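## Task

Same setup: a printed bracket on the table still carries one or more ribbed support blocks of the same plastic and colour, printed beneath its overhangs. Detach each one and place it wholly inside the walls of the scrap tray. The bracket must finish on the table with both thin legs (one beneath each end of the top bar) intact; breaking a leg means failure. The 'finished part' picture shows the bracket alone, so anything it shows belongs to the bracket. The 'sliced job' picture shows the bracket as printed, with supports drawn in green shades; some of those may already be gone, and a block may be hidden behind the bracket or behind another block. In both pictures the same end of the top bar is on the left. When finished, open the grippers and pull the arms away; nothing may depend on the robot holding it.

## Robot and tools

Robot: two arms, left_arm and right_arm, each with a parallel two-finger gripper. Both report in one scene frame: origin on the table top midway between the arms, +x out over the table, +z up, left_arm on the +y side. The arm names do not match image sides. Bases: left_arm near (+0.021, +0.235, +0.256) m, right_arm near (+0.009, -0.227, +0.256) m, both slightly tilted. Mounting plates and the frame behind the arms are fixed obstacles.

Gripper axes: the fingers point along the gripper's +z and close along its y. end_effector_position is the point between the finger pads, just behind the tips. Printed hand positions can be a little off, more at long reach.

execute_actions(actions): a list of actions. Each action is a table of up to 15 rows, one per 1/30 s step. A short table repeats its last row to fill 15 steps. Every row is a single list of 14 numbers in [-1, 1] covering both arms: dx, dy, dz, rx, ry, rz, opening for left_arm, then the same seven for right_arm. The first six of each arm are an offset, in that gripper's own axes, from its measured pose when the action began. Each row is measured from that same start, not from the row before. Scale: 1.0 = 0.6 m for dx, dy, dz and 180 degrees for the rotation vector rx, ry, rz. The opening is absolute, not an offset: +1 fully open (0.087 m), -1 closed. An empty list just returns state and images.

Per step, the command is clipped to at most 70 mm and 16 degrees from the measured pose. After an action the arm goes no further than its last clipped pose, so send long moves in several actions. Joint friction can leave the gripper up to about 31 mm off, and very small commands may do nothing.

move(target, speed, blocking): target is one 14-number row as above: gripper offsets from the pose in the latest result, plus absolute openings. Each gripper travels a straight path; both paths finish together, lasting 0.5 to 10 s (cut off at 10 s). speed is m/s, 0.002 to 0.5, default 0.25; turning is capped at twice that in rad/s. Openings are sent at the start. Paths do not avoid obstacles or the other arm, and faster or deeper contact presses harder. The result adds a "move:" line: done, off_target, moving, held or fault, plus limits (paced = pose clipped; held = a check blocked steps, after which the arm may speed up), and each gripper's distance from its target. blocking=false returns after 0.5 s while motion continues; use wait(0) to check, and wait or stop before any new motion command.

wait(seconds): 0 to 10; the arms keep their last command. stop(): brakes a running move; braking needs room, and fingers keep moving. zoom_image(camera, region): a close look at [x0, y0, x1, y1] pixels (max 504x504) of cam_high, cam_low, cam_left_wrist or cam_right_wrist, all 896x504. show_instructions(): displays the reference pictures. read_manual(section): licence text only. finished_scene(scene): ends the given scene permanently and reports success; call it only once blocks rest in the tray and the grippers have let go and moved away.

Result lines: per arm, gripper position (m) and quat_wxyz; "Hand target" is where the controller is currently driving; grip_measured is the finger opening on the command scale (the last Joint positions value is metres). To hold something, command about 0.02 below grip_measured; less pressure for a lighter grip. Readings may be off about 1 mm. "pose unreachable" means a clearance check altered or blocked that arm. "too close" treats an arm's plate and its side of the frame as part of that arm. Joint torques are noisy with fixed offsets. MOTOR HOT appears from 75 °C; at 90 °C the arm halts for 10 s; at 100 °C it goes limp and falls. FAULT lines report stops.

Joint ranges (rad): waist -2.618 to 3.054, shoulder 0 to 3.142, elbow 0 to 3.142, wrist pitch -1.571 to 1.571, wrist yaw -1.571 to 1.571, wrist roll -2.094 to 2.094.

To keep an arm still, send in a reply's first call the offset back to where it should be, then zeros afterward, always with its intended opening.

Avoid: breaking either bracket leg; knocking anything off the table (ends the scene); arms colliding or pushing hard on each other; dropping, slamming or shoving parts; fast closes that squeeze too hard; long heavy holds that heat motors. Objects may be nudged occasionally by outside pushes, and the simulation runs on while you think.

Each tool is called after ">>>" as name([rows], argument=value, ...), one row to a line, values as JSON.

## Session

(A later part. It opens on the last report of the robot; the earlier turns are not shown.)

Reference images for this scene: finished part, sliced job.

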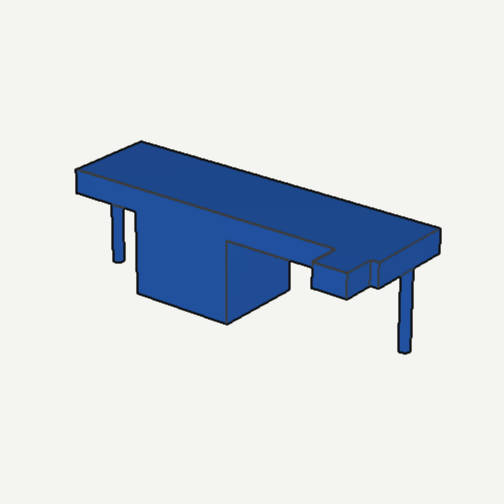

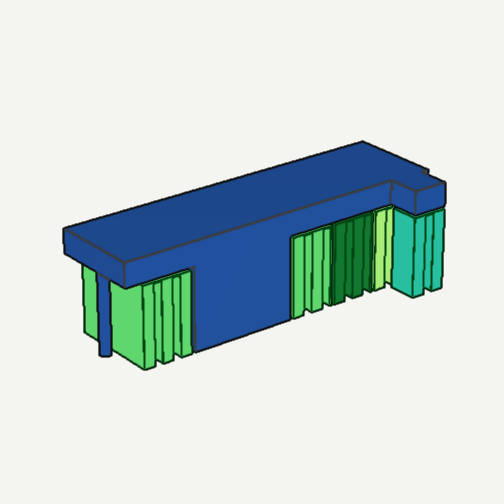

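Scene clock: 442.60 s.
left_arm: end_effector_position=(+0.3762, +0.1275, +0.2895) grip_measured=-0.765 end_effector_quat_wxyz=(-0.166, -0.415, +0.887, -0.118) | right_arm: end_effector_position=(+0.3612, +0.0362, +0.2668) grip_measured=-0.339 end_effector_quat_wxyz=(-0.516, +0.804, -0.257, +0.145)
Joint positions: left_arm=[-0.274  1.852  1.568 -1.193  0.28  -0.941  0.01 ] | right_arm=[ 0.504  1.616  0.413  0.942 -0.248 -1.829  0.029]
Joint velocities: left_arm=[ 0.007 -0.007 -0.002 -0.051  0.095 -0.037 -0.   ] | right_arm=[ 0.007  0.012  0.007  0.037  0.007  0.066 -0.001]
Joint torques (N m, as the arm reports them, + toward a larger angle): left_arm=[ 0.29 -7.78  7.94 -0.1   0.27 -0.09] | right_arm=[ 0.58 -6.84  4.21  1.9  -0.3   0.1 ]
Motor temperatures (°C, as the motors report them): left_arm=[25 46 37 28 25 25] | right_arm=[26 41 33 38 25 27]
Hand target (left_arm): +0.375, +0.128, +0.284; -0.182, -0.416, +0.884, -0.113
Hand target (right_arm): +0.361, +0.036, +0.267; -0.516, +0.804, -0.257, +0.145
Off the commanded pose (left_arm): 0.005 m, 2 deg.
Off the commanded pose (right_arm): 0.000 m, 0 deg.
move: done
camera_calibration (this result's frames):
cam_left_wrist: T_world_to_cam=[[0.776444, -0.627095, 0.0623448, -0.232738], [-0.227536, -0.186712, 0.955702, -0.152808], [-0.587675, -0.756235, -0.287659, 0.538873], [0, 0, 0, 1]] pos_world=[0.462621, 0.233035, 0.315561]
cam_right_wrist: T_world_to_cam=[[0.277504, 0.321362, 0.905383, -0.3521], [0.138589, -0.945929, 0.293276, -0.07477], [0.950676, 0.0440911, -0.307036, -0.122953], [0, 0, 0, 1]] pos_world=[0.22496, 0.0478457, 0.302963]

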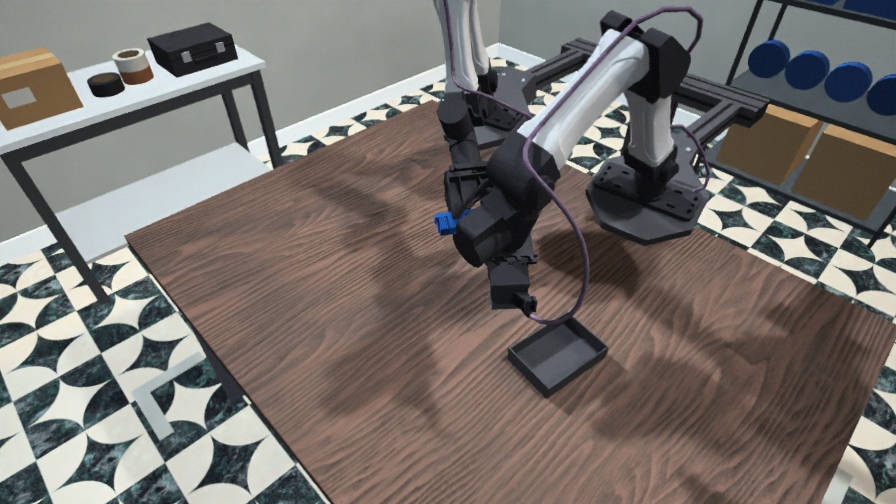

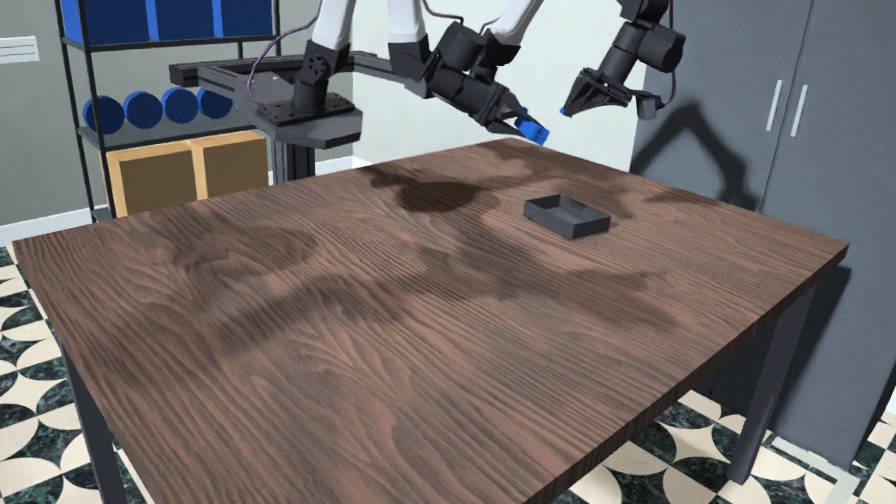

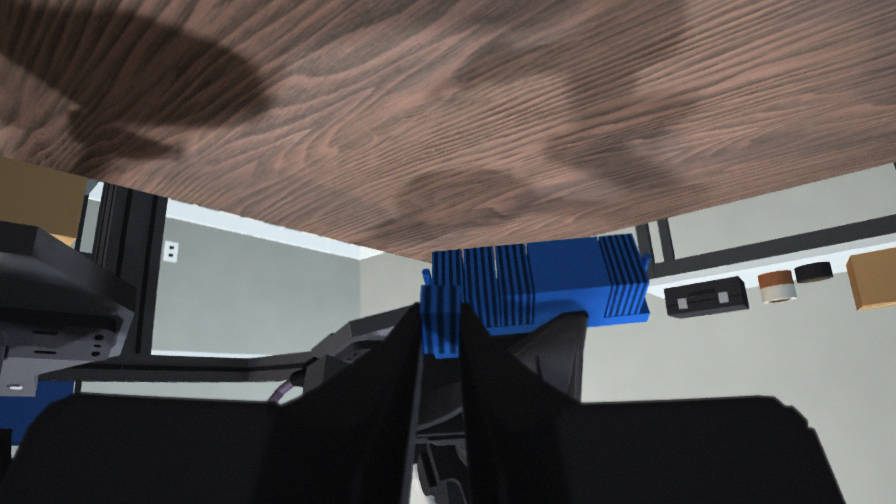

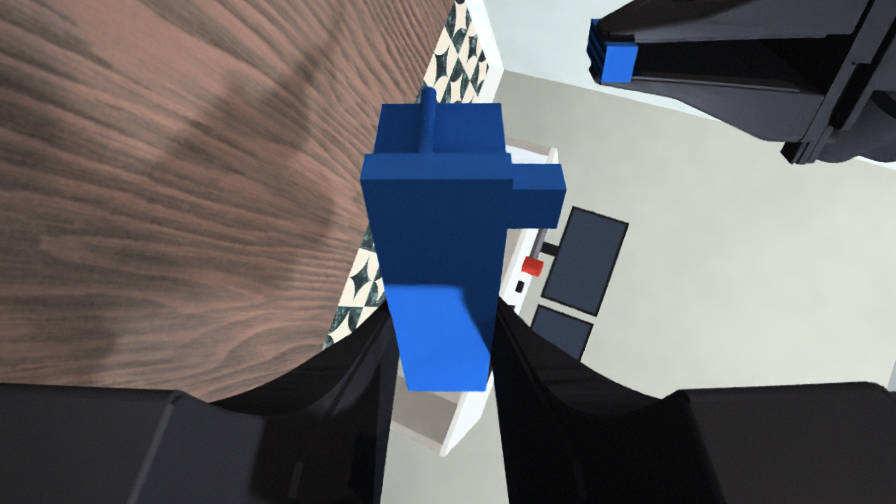

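>>> move(target=[-0.195, 0.2062, 0.2998, 0.0111, -0.1316, -0.1662, -0.82, -0.0694, 0.0694, 0, 0, 0, 0.5, -0.4], speed=0.35)

Scene clock: 451.40 s.
left_arm: end_effector_position=(+0.3288, +0.2224, +0.0785) grip_measured=-0.765 end_effector_quat_wxyz=(+0.011, -0.641, +0.768, -0.012) | right_arm: end_effector_position=(+0.3157, +0.0483, +0.2369) grip_measured=-0.339 end_effector_quat_wxyz=(+0.474, -0.391, +0.744, +0.262)
Joint positions: left_arm=[-0.091  1.978  0.813 -0.092 -0.035 -1.296  0.01 ] | right_arm=[ 0.516  1.594  0.413  0.933 -0.24  -0.267  0.029]
Joint velocities: left_arm=[ 0.012  0.002  0.002 -0.022 -0.037 -0.022  0.001] | right_arm=[-0.012 -0.022 -0.002  0.022  0.007 -0.051 -0.001]
Joint torques (N m, as the arm reports them, + toward a larger angle): left_arm=[ 1.16 -6.34  0.64  0.56 -0.1  -0.24] | right_arm=[-0.54 -5.14  4.41  2.05 -0.33  0.1 ]
Motor temperatures (°C, as the motors report them): left_arm=[25 45 37 28 25 25] | right_arm=[26 41 33 38 25 27]
Hand target (left_arm): +0.315, +0.225, +0.070; +0.001, -0.646, +0.763, +0.000
Hand target (right_arm): +0.316, +0.046, +0.231; +0.467, -0.387, +0.750, +0.263
Off the commanded pose (left_arm): 0.016 m, 2 deg.
Off the commanded pose (right_arm): 0.007 m, 1 deg.
move: off_target (left_arm)
camera_calibration (this result's frames):
cam_left_wrist: T_world_to_cam=[[0.984388, -0.174174, 0.0253731, -0.289521], [-0.131182, -0.629889, 0.765527, 0.137605], [-0.117353, -0.756904, -0.642903, 0.395528], [0, 0, 0, 1]] pos_world=[0.349469, 0.335626, 0.156292]
cam_right_wrist: T_world_to_cam=[[0.823648, -0.566031, -0.0348351, -0.223133], [-0.554344, -0.790642, -0.259978, 0.2941], [0.119614, 0.233441, -0.964986, 0.319739], [0, 0, 0, 1]] pos_world=[0.30857, 0.0315873, 0.37723]

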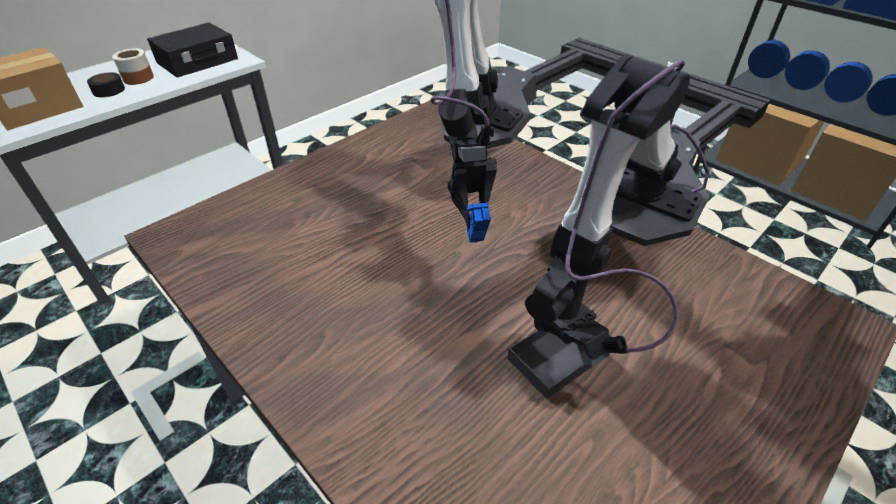

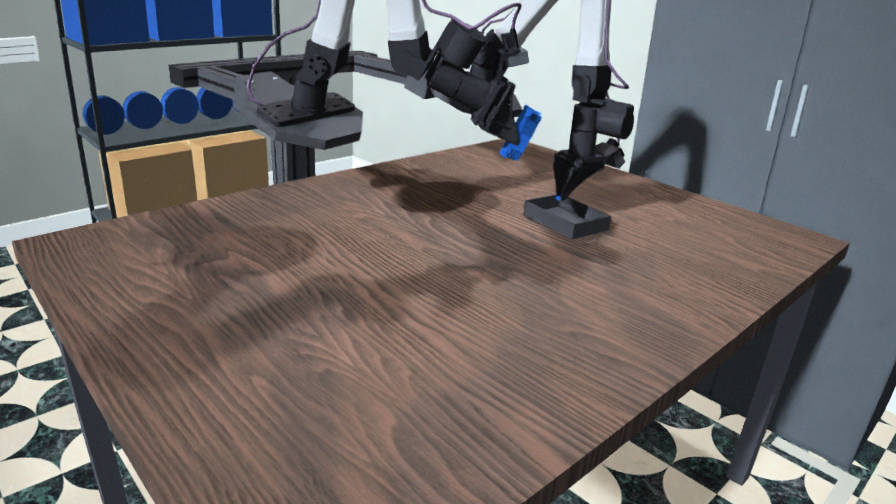

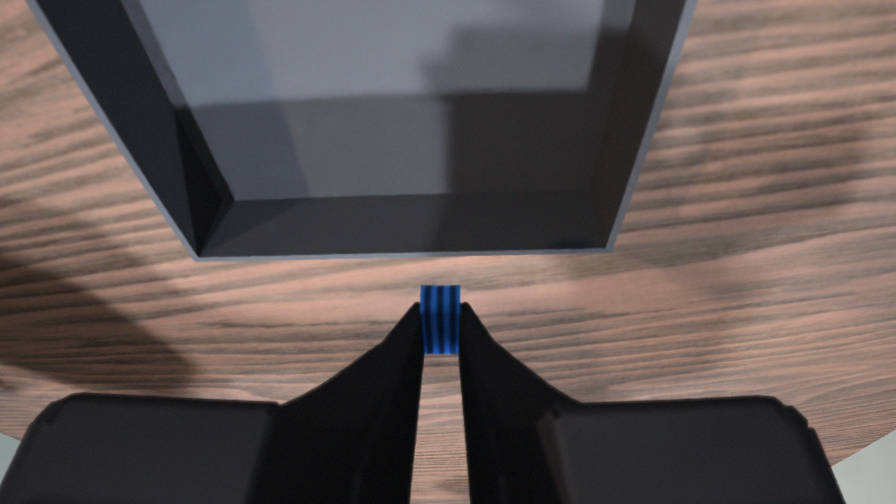

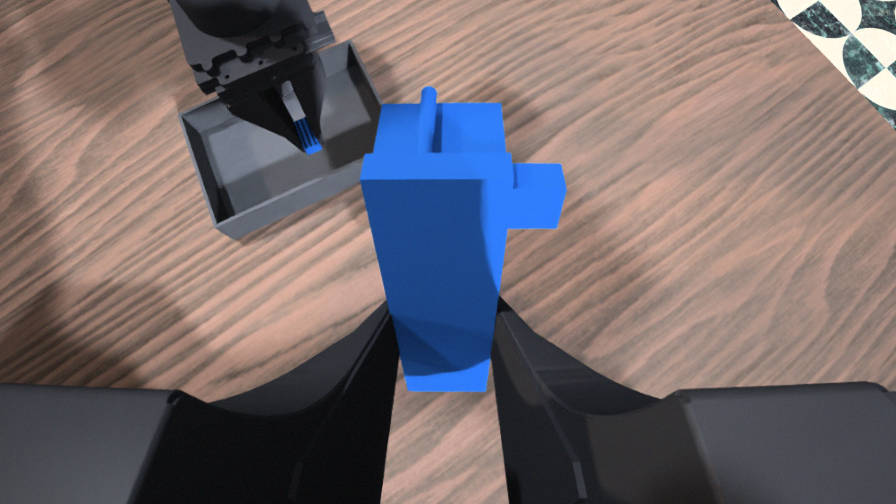

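>>> move(target=[-0.0067, 0.03, 0.095, 0, 0, 0, -0.82, 0, 0, 0, 0, 0, 0, -0.4], speed=0.1)

Scene clock: 458.23 s.
left_arm: end_effector_position=(+0.3195, +0.2285, +0.0266) grip_measured=-0.765 end_effector_quat_wxyz=(+0.019, -0.639, +0.769, -0.012) | right_arm: end_effector_position=(+0.3158, +0.0483, +0.2370) grip_measured=-0.339 end_effector_quat_wxyz=(+0.474, -0.390, +0.745, +0.262)
Joint positions: left_arm=[-0.066  2.181  0.813  0.124 -0.035 -1.268  0.01 ] | right_arm=[ 0.516  1.594  0.413  0.934 -0.24  -0.265  0.029]
Joint velocities: left_arm=[-0.017 -0.007  0.007  0.007 -0.037 -0.007 -0.   ] | right_arm=[ 0.007 -0.002 -0.022 -0.037 -0.037  0.022  0.   ]
Joint torques (N m, as the arm reports them, + toward a larger angle): left_arm=[ 1.24 -6.56  0.87  0.6   0.07 -0.1 ] | right_arm=[ 0.6  -6.76  4.47  1.98 -0.28  0.01]
Motor temperatures (°C, as the motors report them): left_arm=[25 45 36 28 25 25] | right_arm=[26 40 32 39 25 27]
Hand target (left_arm): +0.313, +0.229, +0.021; +0.011, -0.640, +0.768, -0.012
Hand target (right_arm): +0.316, +0.048, +0.237; +0.474, -0.391, +0.744, +0.261
Off the commanded pose (left_arm): 0.008 m, 1 deg.
Off the commanded pose (right_arm): 0.000 m, 0 deg.
move: done
camera_calibration (this result's frames):
cam_left_wrist: T_world_to_cam=[[0.983422, -0.177917, 0.0350174, -0.277004], [-0.142194, -0.636817, 0.75779, 0.18527], [-0.112524, -0.750206, -0.651559, 0.362874], [0, 0, 0, 1]] pos_world=[0.339588, 0.34093, 0.105738]
cam_right_wrist: T_world_to_cam=[[0.822897, -0.567032, -0.0362646, -0.222631], [-0.555567, -0.789596, -0.260543, 0.294665], [0.119102, 0.234547, -0.964781, 0.319907], [0, 0, 0, 1]] pos_world=[0.308807, 0.0313945, 0.37734]

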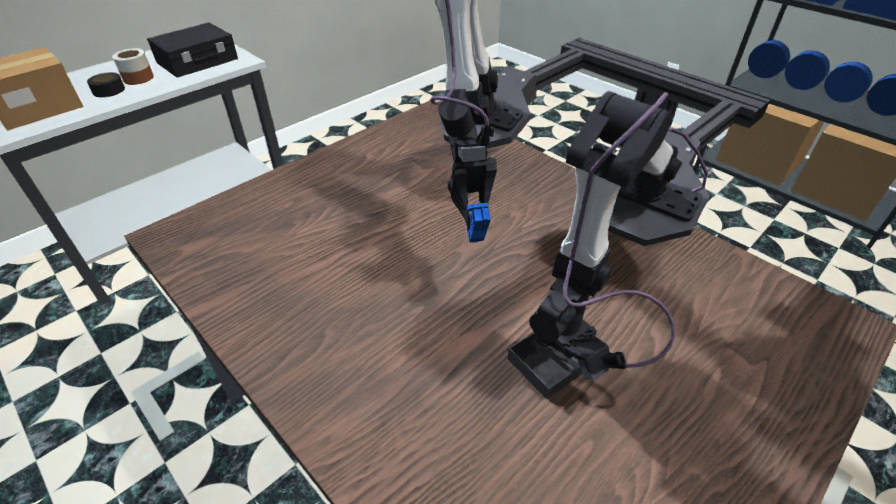

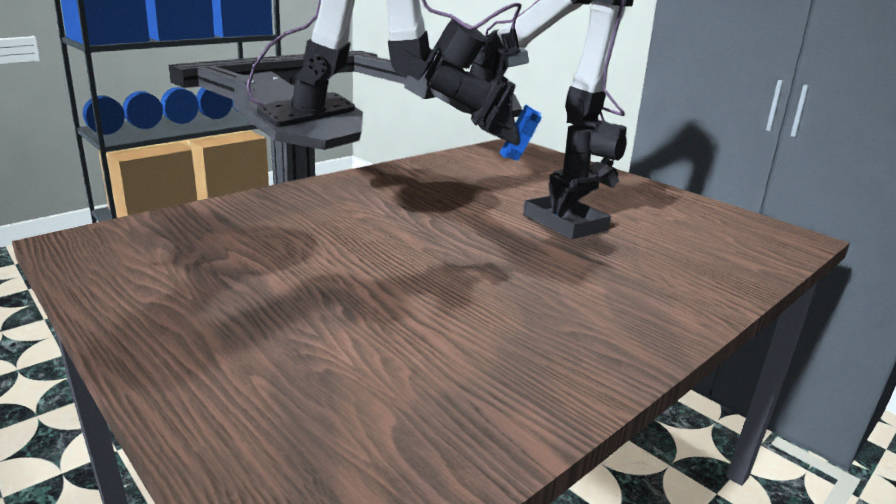

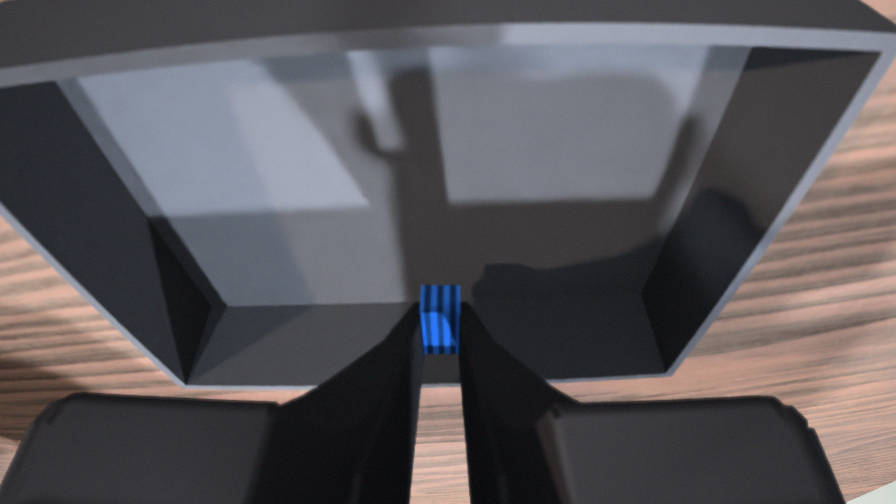

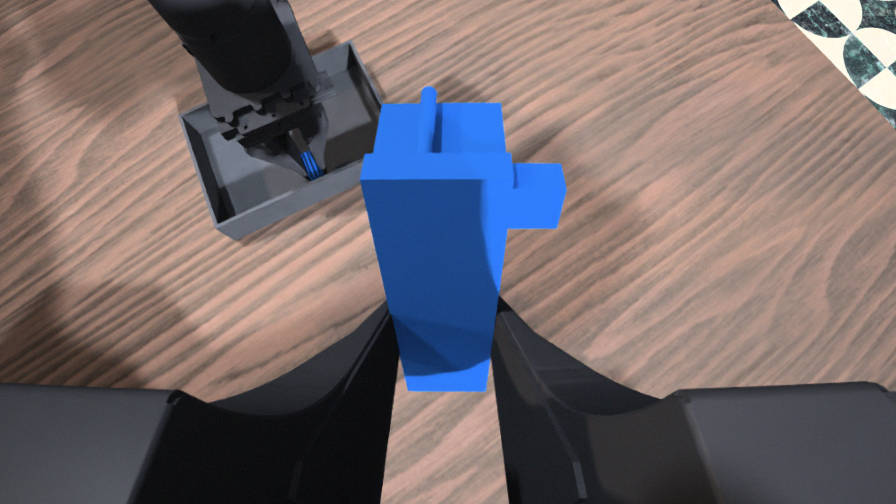

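>>> move(target=[0, 0.008, 0.0308, 0, 0, 0, -0.82, 0, 0, 0, 0, 0, 0, -0.4], speed=0.04)

Scene clock: 466.20 s.
left_arm: end_effector_position=(+0.3139, +0.2274, +0.0143) grip_measured=-0.765 end_effector_quat_wxyz=(+0.017, -0.639, +0.769, -0.011) | right_arm: end_effector_position=(+0.3158, +0.0483, +0.2370) grip_measured=-0.339 end_effector_quat_wxyz=(+0.474, -0.390, +0.745, +0.262)
Joint positions: left_arm=[-0.066  2.232  0.813  0.17  -0.035 -1.268  0.01 ] | right_arm=[ 0.516  1.594  0.413  0.934 -0.24  -0.265  0.029]
Joint velocities: left_arm=[ 0.007 -0.002 -0.002 -0.051 -0.007  0.066  0.001] | right_arm=[-0.002 -0.012 -0.012  0.051  0.037 -0.037 -0.001]
Joint torques (N m, as the arm reports them, + toward a larger angle): left_arm=[ 0.82 -6.51  2.16  0.58 -0.02 -0.11] | right_arm=[ 0.54 -6.79  4.41  1.97 -0.27  0.03]
Motor temperatures (°C, as the motors report them): left_arm=[25 44 36 28 25 25] | right_arm=[26 40 32 39 25 27]
Hand target (left_arm): +0.315, +0.229, +0.008; +0.019, -0.639, +0.769, -0.012
Hand target (right_arm): +0.316, +0.048, +0.237; +0.474, -0.390, +0.745, +0.262
Off the commanded pose (left_arm): 0.007 m, 0 deg.
Off the commanded pose (right_arm): 0.000 m, 0 deg.
move: done
camera_calibration (this result's frames):
cam_left_wrist: T_world_to_cam=[[0.983471, -0.178437, 0.0307523, -0.271102], [-0.139137, -0.636056, 0.758995, 0.191926], [-0.115873, -0.750728, -0.65037, 0.354489], [0, 0, 0, 1]] pos_world=[0.334401, 0.339825, 0.0932151]
cam_right_wrist: T_world_to_cam=[[0.822897, -0.567032, -0.0362646, -0.222631], [-0.555567, -0.789596, -0.260543, 0.294665], [0.119102, 0.234547, -0.964781, 0.319907], [0, 0, 0, 1]] pos_world=[0.308807, 0.0313945, 0.37734]

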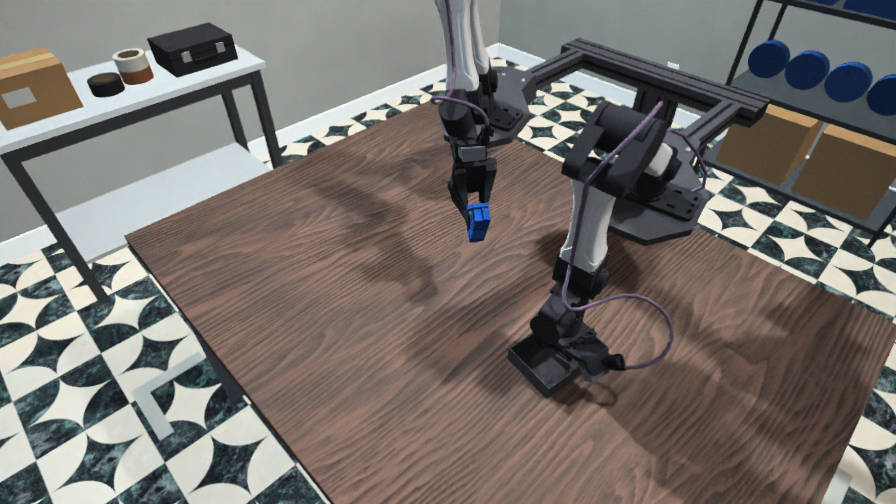

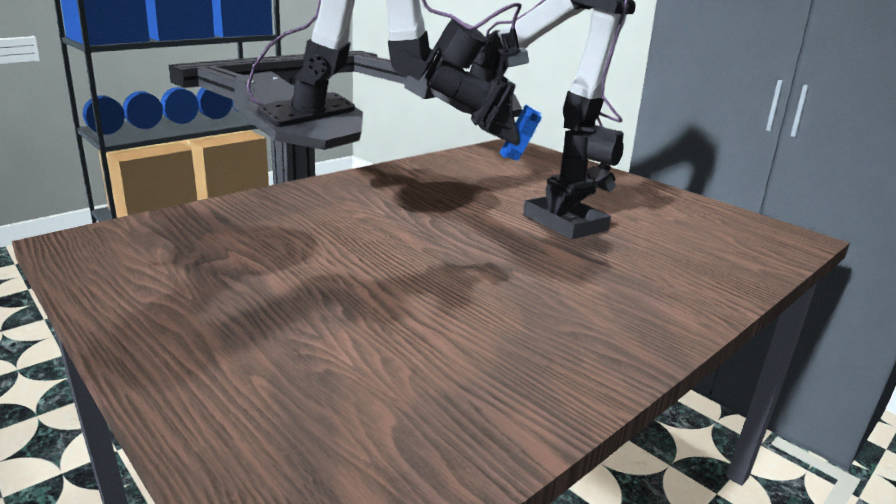

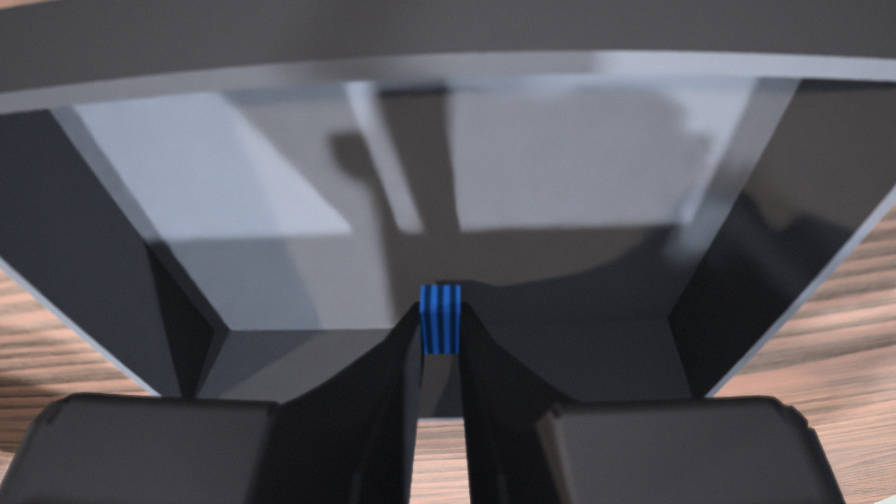

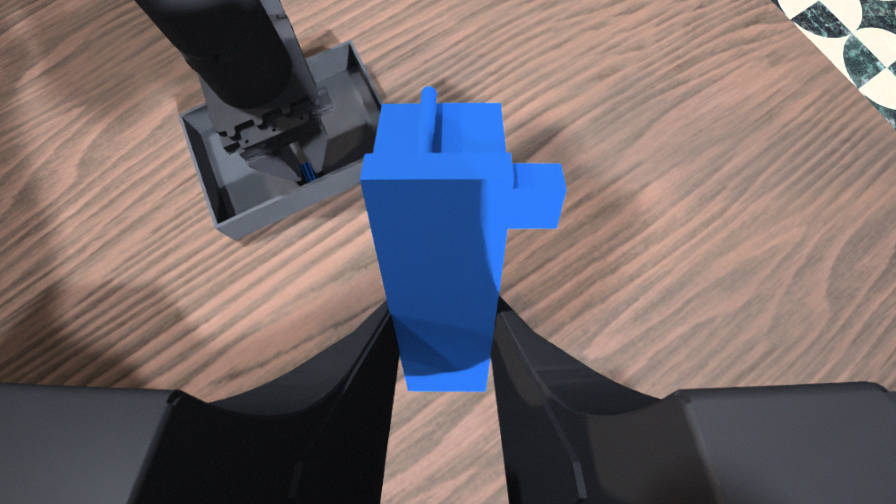

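>>> execute_actions([
  [[0,0,0.010,0,0,0,-0.82,0,0,0,0,0,0,-0.4],[0,0,0.0105,0,0,0,-0.82,0,0,0,0,0,0,-0.4],[0,0,0.011,0,0,0,-0.82,0,0,0,0,0,0,-0.4],[0,0,0.0115,0,0,0,-0.82,0,0,0,0,0,0,-0.4],[0,0,0.012,0,0,0,-0.82,0,0,0,0,0,0,-0.4],[0,0,0.0125,0,0,0,-0.82,0,0,0,0,0,0,-0.4],[0,0,0.013,0,0,0,-0.82,0,0,0,0,0,0,-0.4],[0,0,0.0135,0,0,0,-0.82,0,0,0,0,0,0,-0.4]],
  [[0,0,0,0,0,0,-0.79,0,0,0,0,0,0,-0.4],[0,0,0,0,0,0,-0.775,0,0,0,0,0,0,-0.4],[0,0,0,0,0,0,-0.765,0,0,0,0,0,0,-0.4],[0,0,0,0,0,0,-0.755,0,0,0,0,0,0,-0.4],[0,0,0,0,0,0,-0.745,0,0,0,0,0,0,-0.4],[0,0,0,0,0,0,-0.73,0,0,0,0,0,0,-0.4],[0,0,0,0,0,0,-0.71,0,0,0,0,0,0,-0.4],[0,0,0,0,0,0,-0.68,0,0,0,0,0,0,-0.4],[0,0,0,0,0,0,-0.65,0,0,0,0,0,0,-0.4],[0,0,0,0,0,0,-0.62,0,0,0,0,0,0,-0.4],[0,0,0,0,0,0,-0.59,0,0,0,0,0,0,-0.4],[0,0,0,0,0,0,-0.56,0,0,0,0,0,0,-0.4],[0,0,0,0,0,0,-0.53,0,0,0,0,0,0,-0.4],[0,0,0,0,0,0,-0.5,0,0,0,0,0,0,-0.4]],
])

Scene clock: 475.17 s.
left_arm: end_effector_position=(+0.3151, +0.2275, +0.0143) grip_measured=-0.504 end_effector_quat_wxyz=(+0.019, -0.639, +0.769, -0.012) | right_arm: end_effector_position=(+0.3158, +0.0483, +0.2370) grip_measured=-0.339 end_effector_quat_wxyz=(+0.474, -0.390, +0.745, +0.262)
Joint positions: left_arm=[-0.066  2.232  0.813  0.175 -0.035 -1.268  0.022] | right_arm=[ 0.516  1.594  0.413  0.934 -0.24  -0.265  0.029]
Joint velocities: left_arm=[-0.002 -0.007  0.002 -0.037 -0.037 -0.081  0.006] | right_arm=[ 0.002  0.022 -0.012  0.066 -0.022 -0.081 -0.   ]
Joint torques (N m, as the arm reports them, + toward a larger angle): left_arm=[ 0.22 -8.34  1.02  0.45 -0.05 -0.17] | right_arm=[ 0.65 -6.83  4.43  1.96 -0.25  0.04]
Motor temperatures (°C, as the motors report them): left_arm=[25 43 35 28 25 25] | right_arm=[26 40 32 39 25 27]
Hand target (left_arm): +0.315, +0.228, +0.014; +0.019, -0.639, +0.769, -0.012
Hand target (right_arm): +0.316, +0.048, +0.237; +0.474, -0.390, +0.745, +0.262
Off the commanded pose (left_arm): 0.000 m, 0 deg.
Off the commanded pose (right_arm): 0.000 m, 0 deg.
camera_calibration (this result's frames):
cam_left_wrist: T_world_to_cam=[[0.983339, -0.178285, 0.0354888, -0.272353], [-0.142759, -0.636522, 0.757931, 0.193459], [-0.112538, -0.750369, -0.651368, 0.353618], [0, 0, 0, 1]] pos_world=[0.335229, 0.339929, 0.093372]
cam_right_wrist: T_world_to_cam=[[0.822897, -0.567032, -0.0362646, -0.222631], [-0.555567, -0.789596, -0.260543, 0.294665], [0.119102, 0.234547, -0.964781, 0.319907], [0, 0, 0, 1]] pos_world=[0.308807, 0.0313945, 0.37734]

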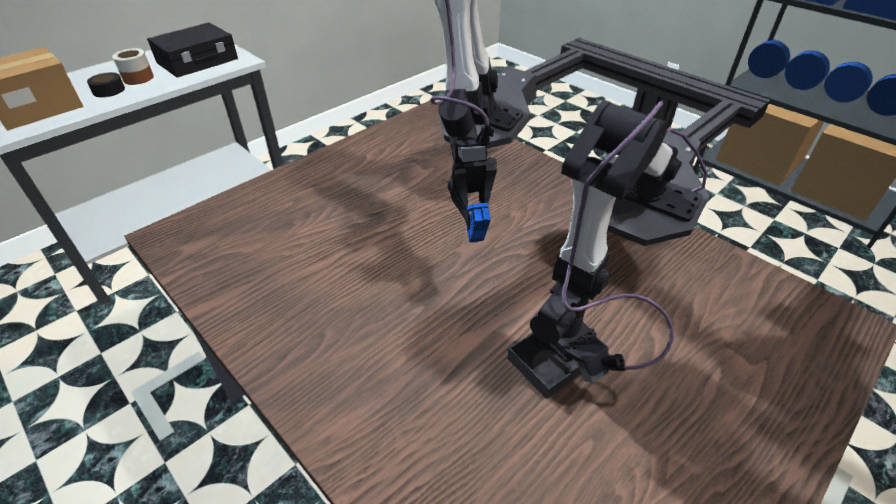

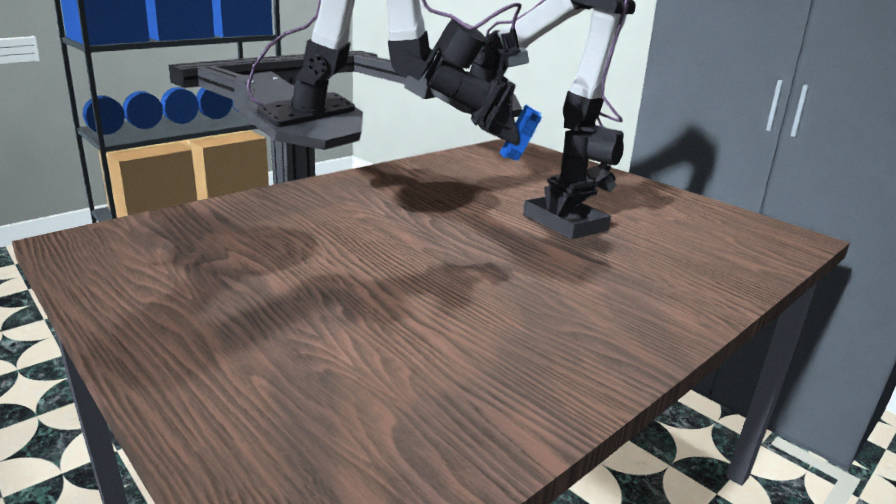

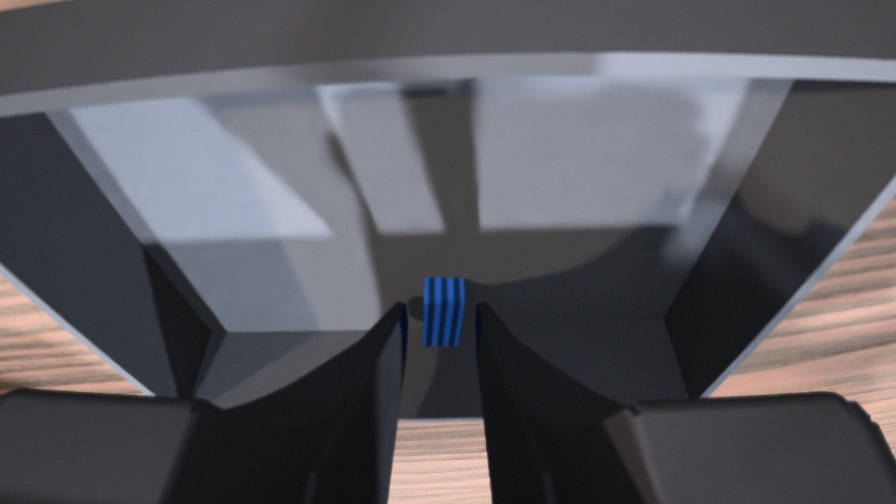

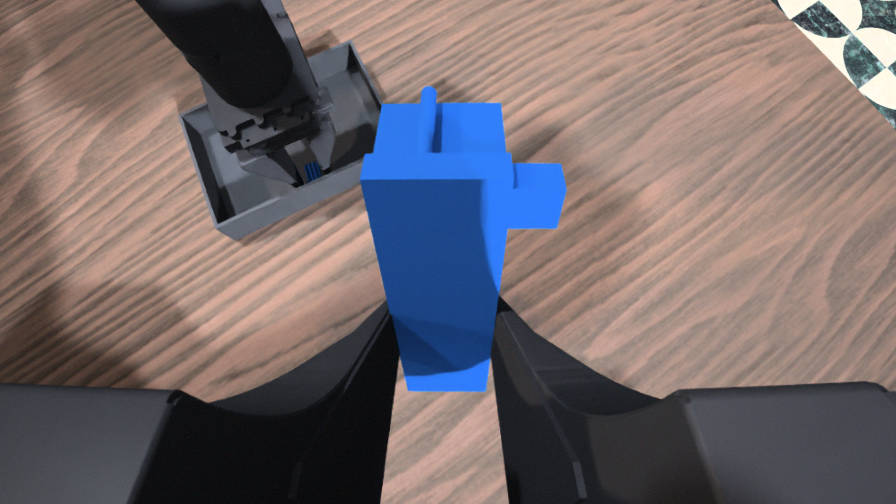

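>>> move(target=[0.0768, -0.0958, -0.4905, -0.0466, 0.1398, 0.1242, 0.05, 0, 0, 0, 0, 0, 0, -0.4], speed=0.3)

Scene clock: 500.43 s.
left_arm: end_effector_position=(+0.3555, +0.1757, +0.3158) grip_measured=+0.050 end_effector_quat_wxyz=(-0.172, -0.467, +0.862, -0.094) | right_arm: end_effector_position=(+0.3158, +0.0483, +0.2370) grip_measured=-0.339 end_effector_quat_wxyz=(+0.474, -0.390, +0.745, +0.262)
Joint positions: left_arm=[-0.141  1.745  1.53  -1.311  0.264 -0.923  0.046] | right_arm=[ 0.516  1.594  0.413  0.934 -0.24  -0.265  0.029]
Joint velocities: left_arm=[ 0.002  0.017  0.002 -0.007 -0.007 -0.022 -0.   ] | right_arm=[-0.002 -0.012 -0.007 -0.022 -0.022 -0.022  0.   ]
Joint torques (N m, as the arm reports them, + toward a larger angle): left_arm=[-1.18 -7.29  6.84 -0.29  0.27 -0.09] | right_arm=[ 0.67 -6.76  4.44  1.95 -0.29  0.04]
Motor temperatures (°C, as the motors report them): left_arm=[25 44 34 27 25 25] | right_arm=[26 40 32 40 25 27]
Hand target (left_arm): +0.351, +0.171, +0.312; -0.193, -0.461, +0.862, -0.090
Hand target (right_arm): +0.316, +0.048, +0.237; +0.474, -0.390, +0.745, +0.262
Off the commanded pose (left_arm): 0.010 m, 2 deg.
Off the commanded pose (right_arm): 0.000 m, 0 deg.
move: done
camera_calibration (this result's frames):
cam_left_wrist: T_world_to_cam=[[0.838891, -0.544244, -0.00776279, -0.202738], [-0.155466, -0.253253, 0.954826, -0.187253], [-0.521624, -0.799789, -0.297063, 0.557926], [0, 0, 0, 1]] pos_world=[0.431992, 0.288461, 0.342959]
cam_right_wrist: T_world_to_cam=[[0.822897, -0.567032, -0.0362646, -0.222631], [-0.555567, -0.789596, -0.260543, 0.294665], [0.119102, 0.234547, -0.964781, 0.319907], [0, 0, 0, 1]] pos_world=[0.308807, 0.0313945, 0.37734]

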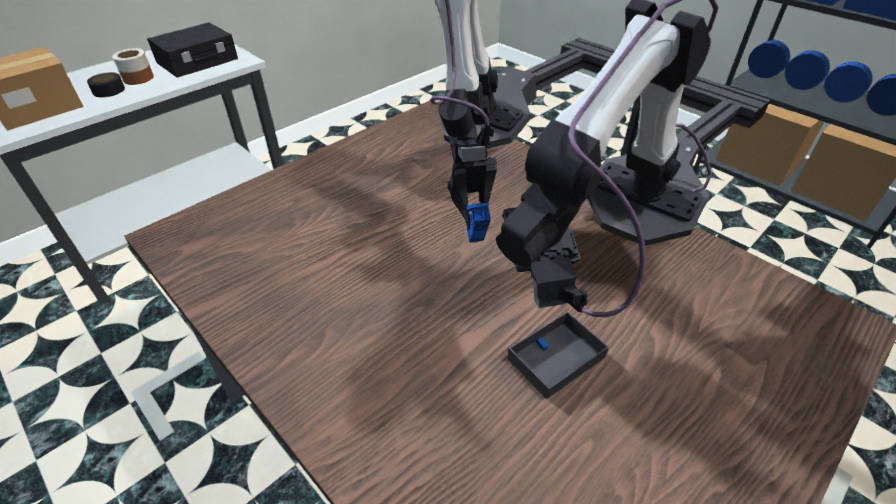

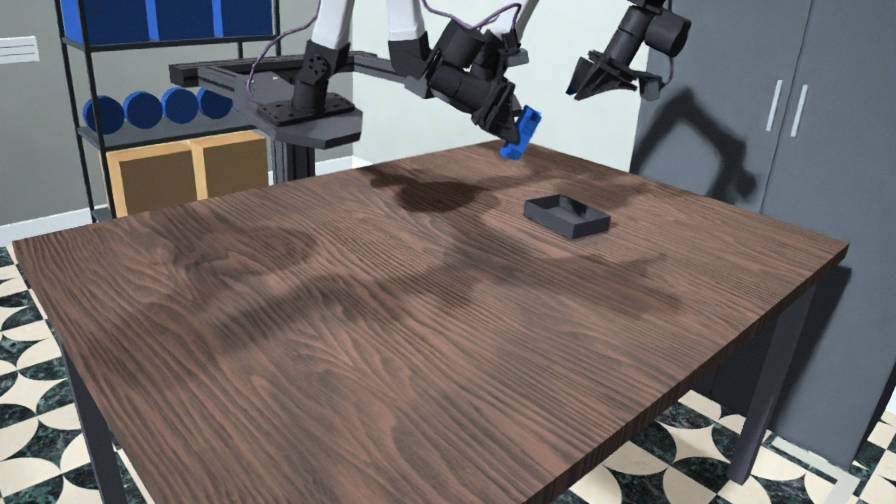

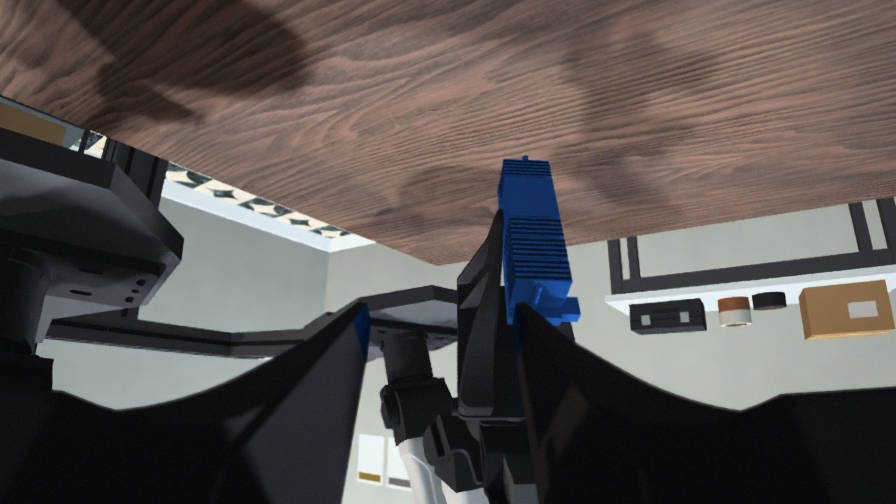

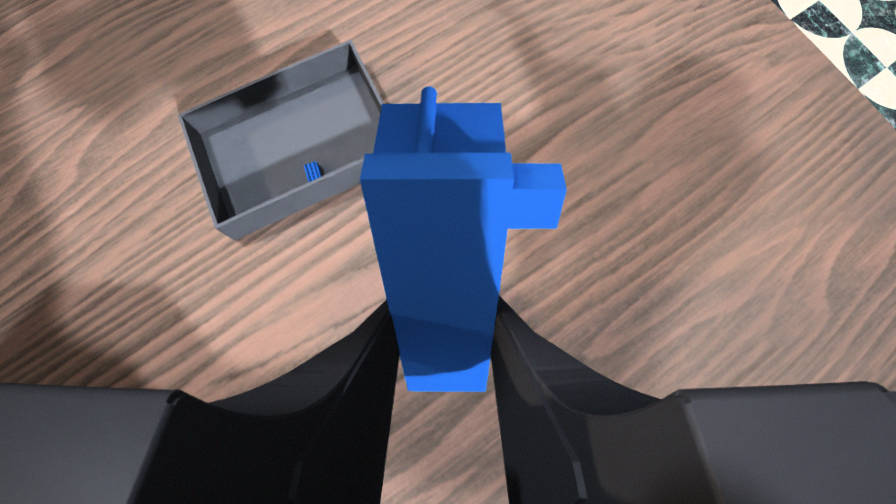

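>>> move(target=[0.1288, -0.0776, 0.066, -0.0084, 0.0102, 0.0017, 0.05, 0, 0, 0, 0, 0, 0, -0.4], speed=0.15)

Scene clock: 507.17 s.
left_arm: end_effector_position=(+0.3520, +0.0795, +0.3258) grip_measured=+0.050 end_effector_quat_wxyz=(-0.178, -0.459, +0.864, -0.106) | right_arm: end_effector_position=(+0.3158, +0.0483, +0.2370) grip_measured=-0.339 end_effector_quat_wxyz=(+0.474, -0.390, +0.745, +0.262)
Joint positions: left_arm=[-0.429  1.745  1.53  -1.232  0.264 -1.202  0.046] | right_arm=[ 0.516  1.594  0.413  0.934 -0.24  -0.265  0.029]
Joint velocities: left_arm=[-0.007 -0.002  0.007  0.007 -0.007 -0.022 -0.001] | right_arm=[ 0.007  0.002 -0.017  0.037  0.007 -0.066 -0.   ]
Joint torques (N m, as the arm reports them, + toward a larger angle): left_arm=[-1.21 -6.95  4.25  0.26  0.24 -0.22] | right_arm=[ 0.64 -6.8   4.47  1.97 -0.27  0.01]
Motor temperatures (°C, as the motors report them): left_arm=[25 44 35 27 25 25] | right_arm=[26 40 32 40 25 27]
Hand target (left_arm): +0.346, +0.077, +0.311; -0.193, -0.461, +0.861, -0.093
Hand target (right_arm): +0.316, +0.048, +0.237; +0.474, -0.390, +0.745, +0.262
Off the commanded pose (left_arm): 0.017 m, 2 deg.
Off the commanded pose (right_arm): 0.000 m, 0 deg.
move: off_target (left_arm)
camera_calibration (this result's frames):
cam_left_wrist: T_world_to_cam=[[0.831568, -0.555311, 0.0111362, -0.254719], [-0.162874, -0.224634, 0.960735, -0.223347], [-0.531005, -0.80073, -0.277244, 0.479013], [0, 0, 0, 1]] pos_world=[0.429797, 0.191941, 0.350217]
cam_right_wrist: T_world_to_cam=[[0.822897, -0.567032, -0.0362646, -0.222631], [-0.555567, -0.789596, -0.260543, 0.294665], [0.119102, 0.234547, -0.964781, 0.319907], [0, 0, 0, 1]] pos_world=[0.308807, 0.0313945, 0.37734]

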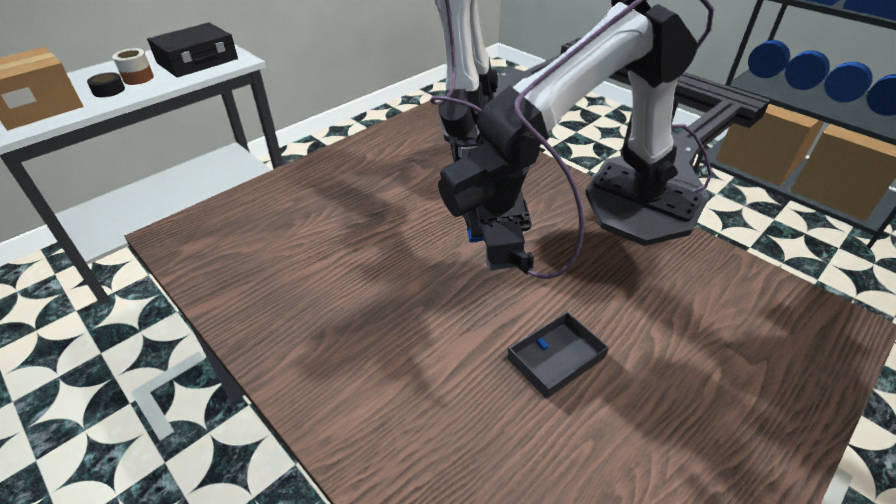

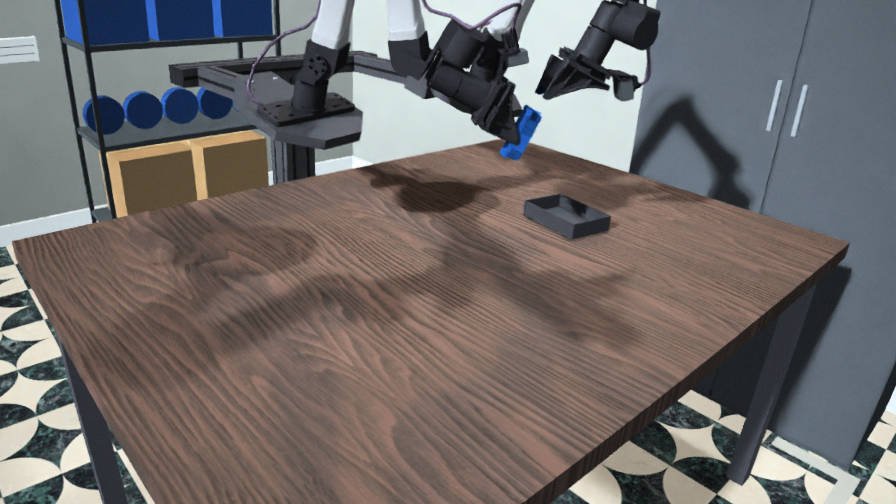

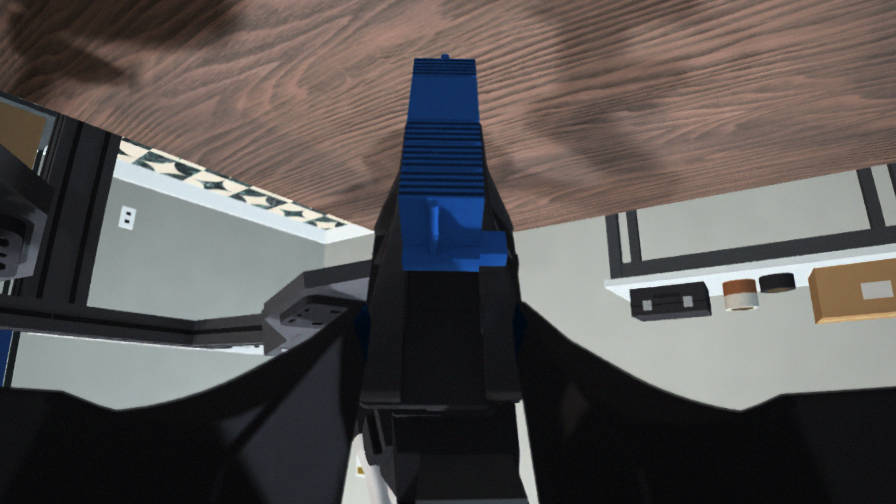

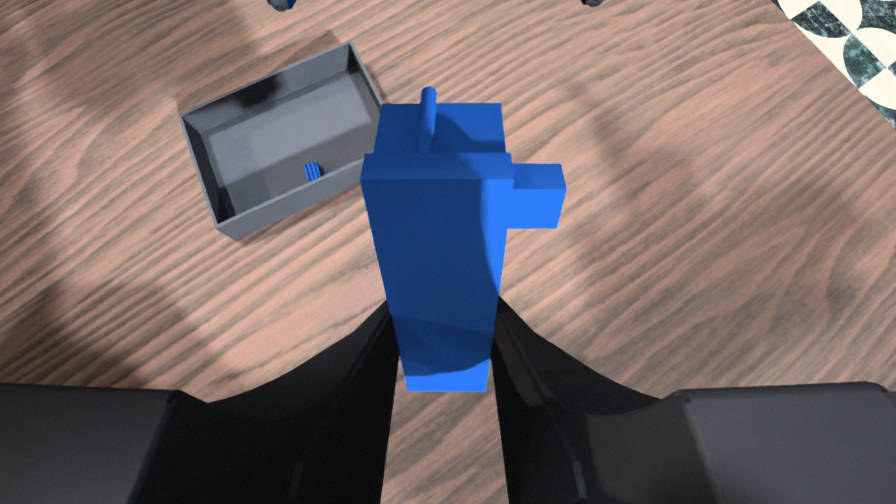

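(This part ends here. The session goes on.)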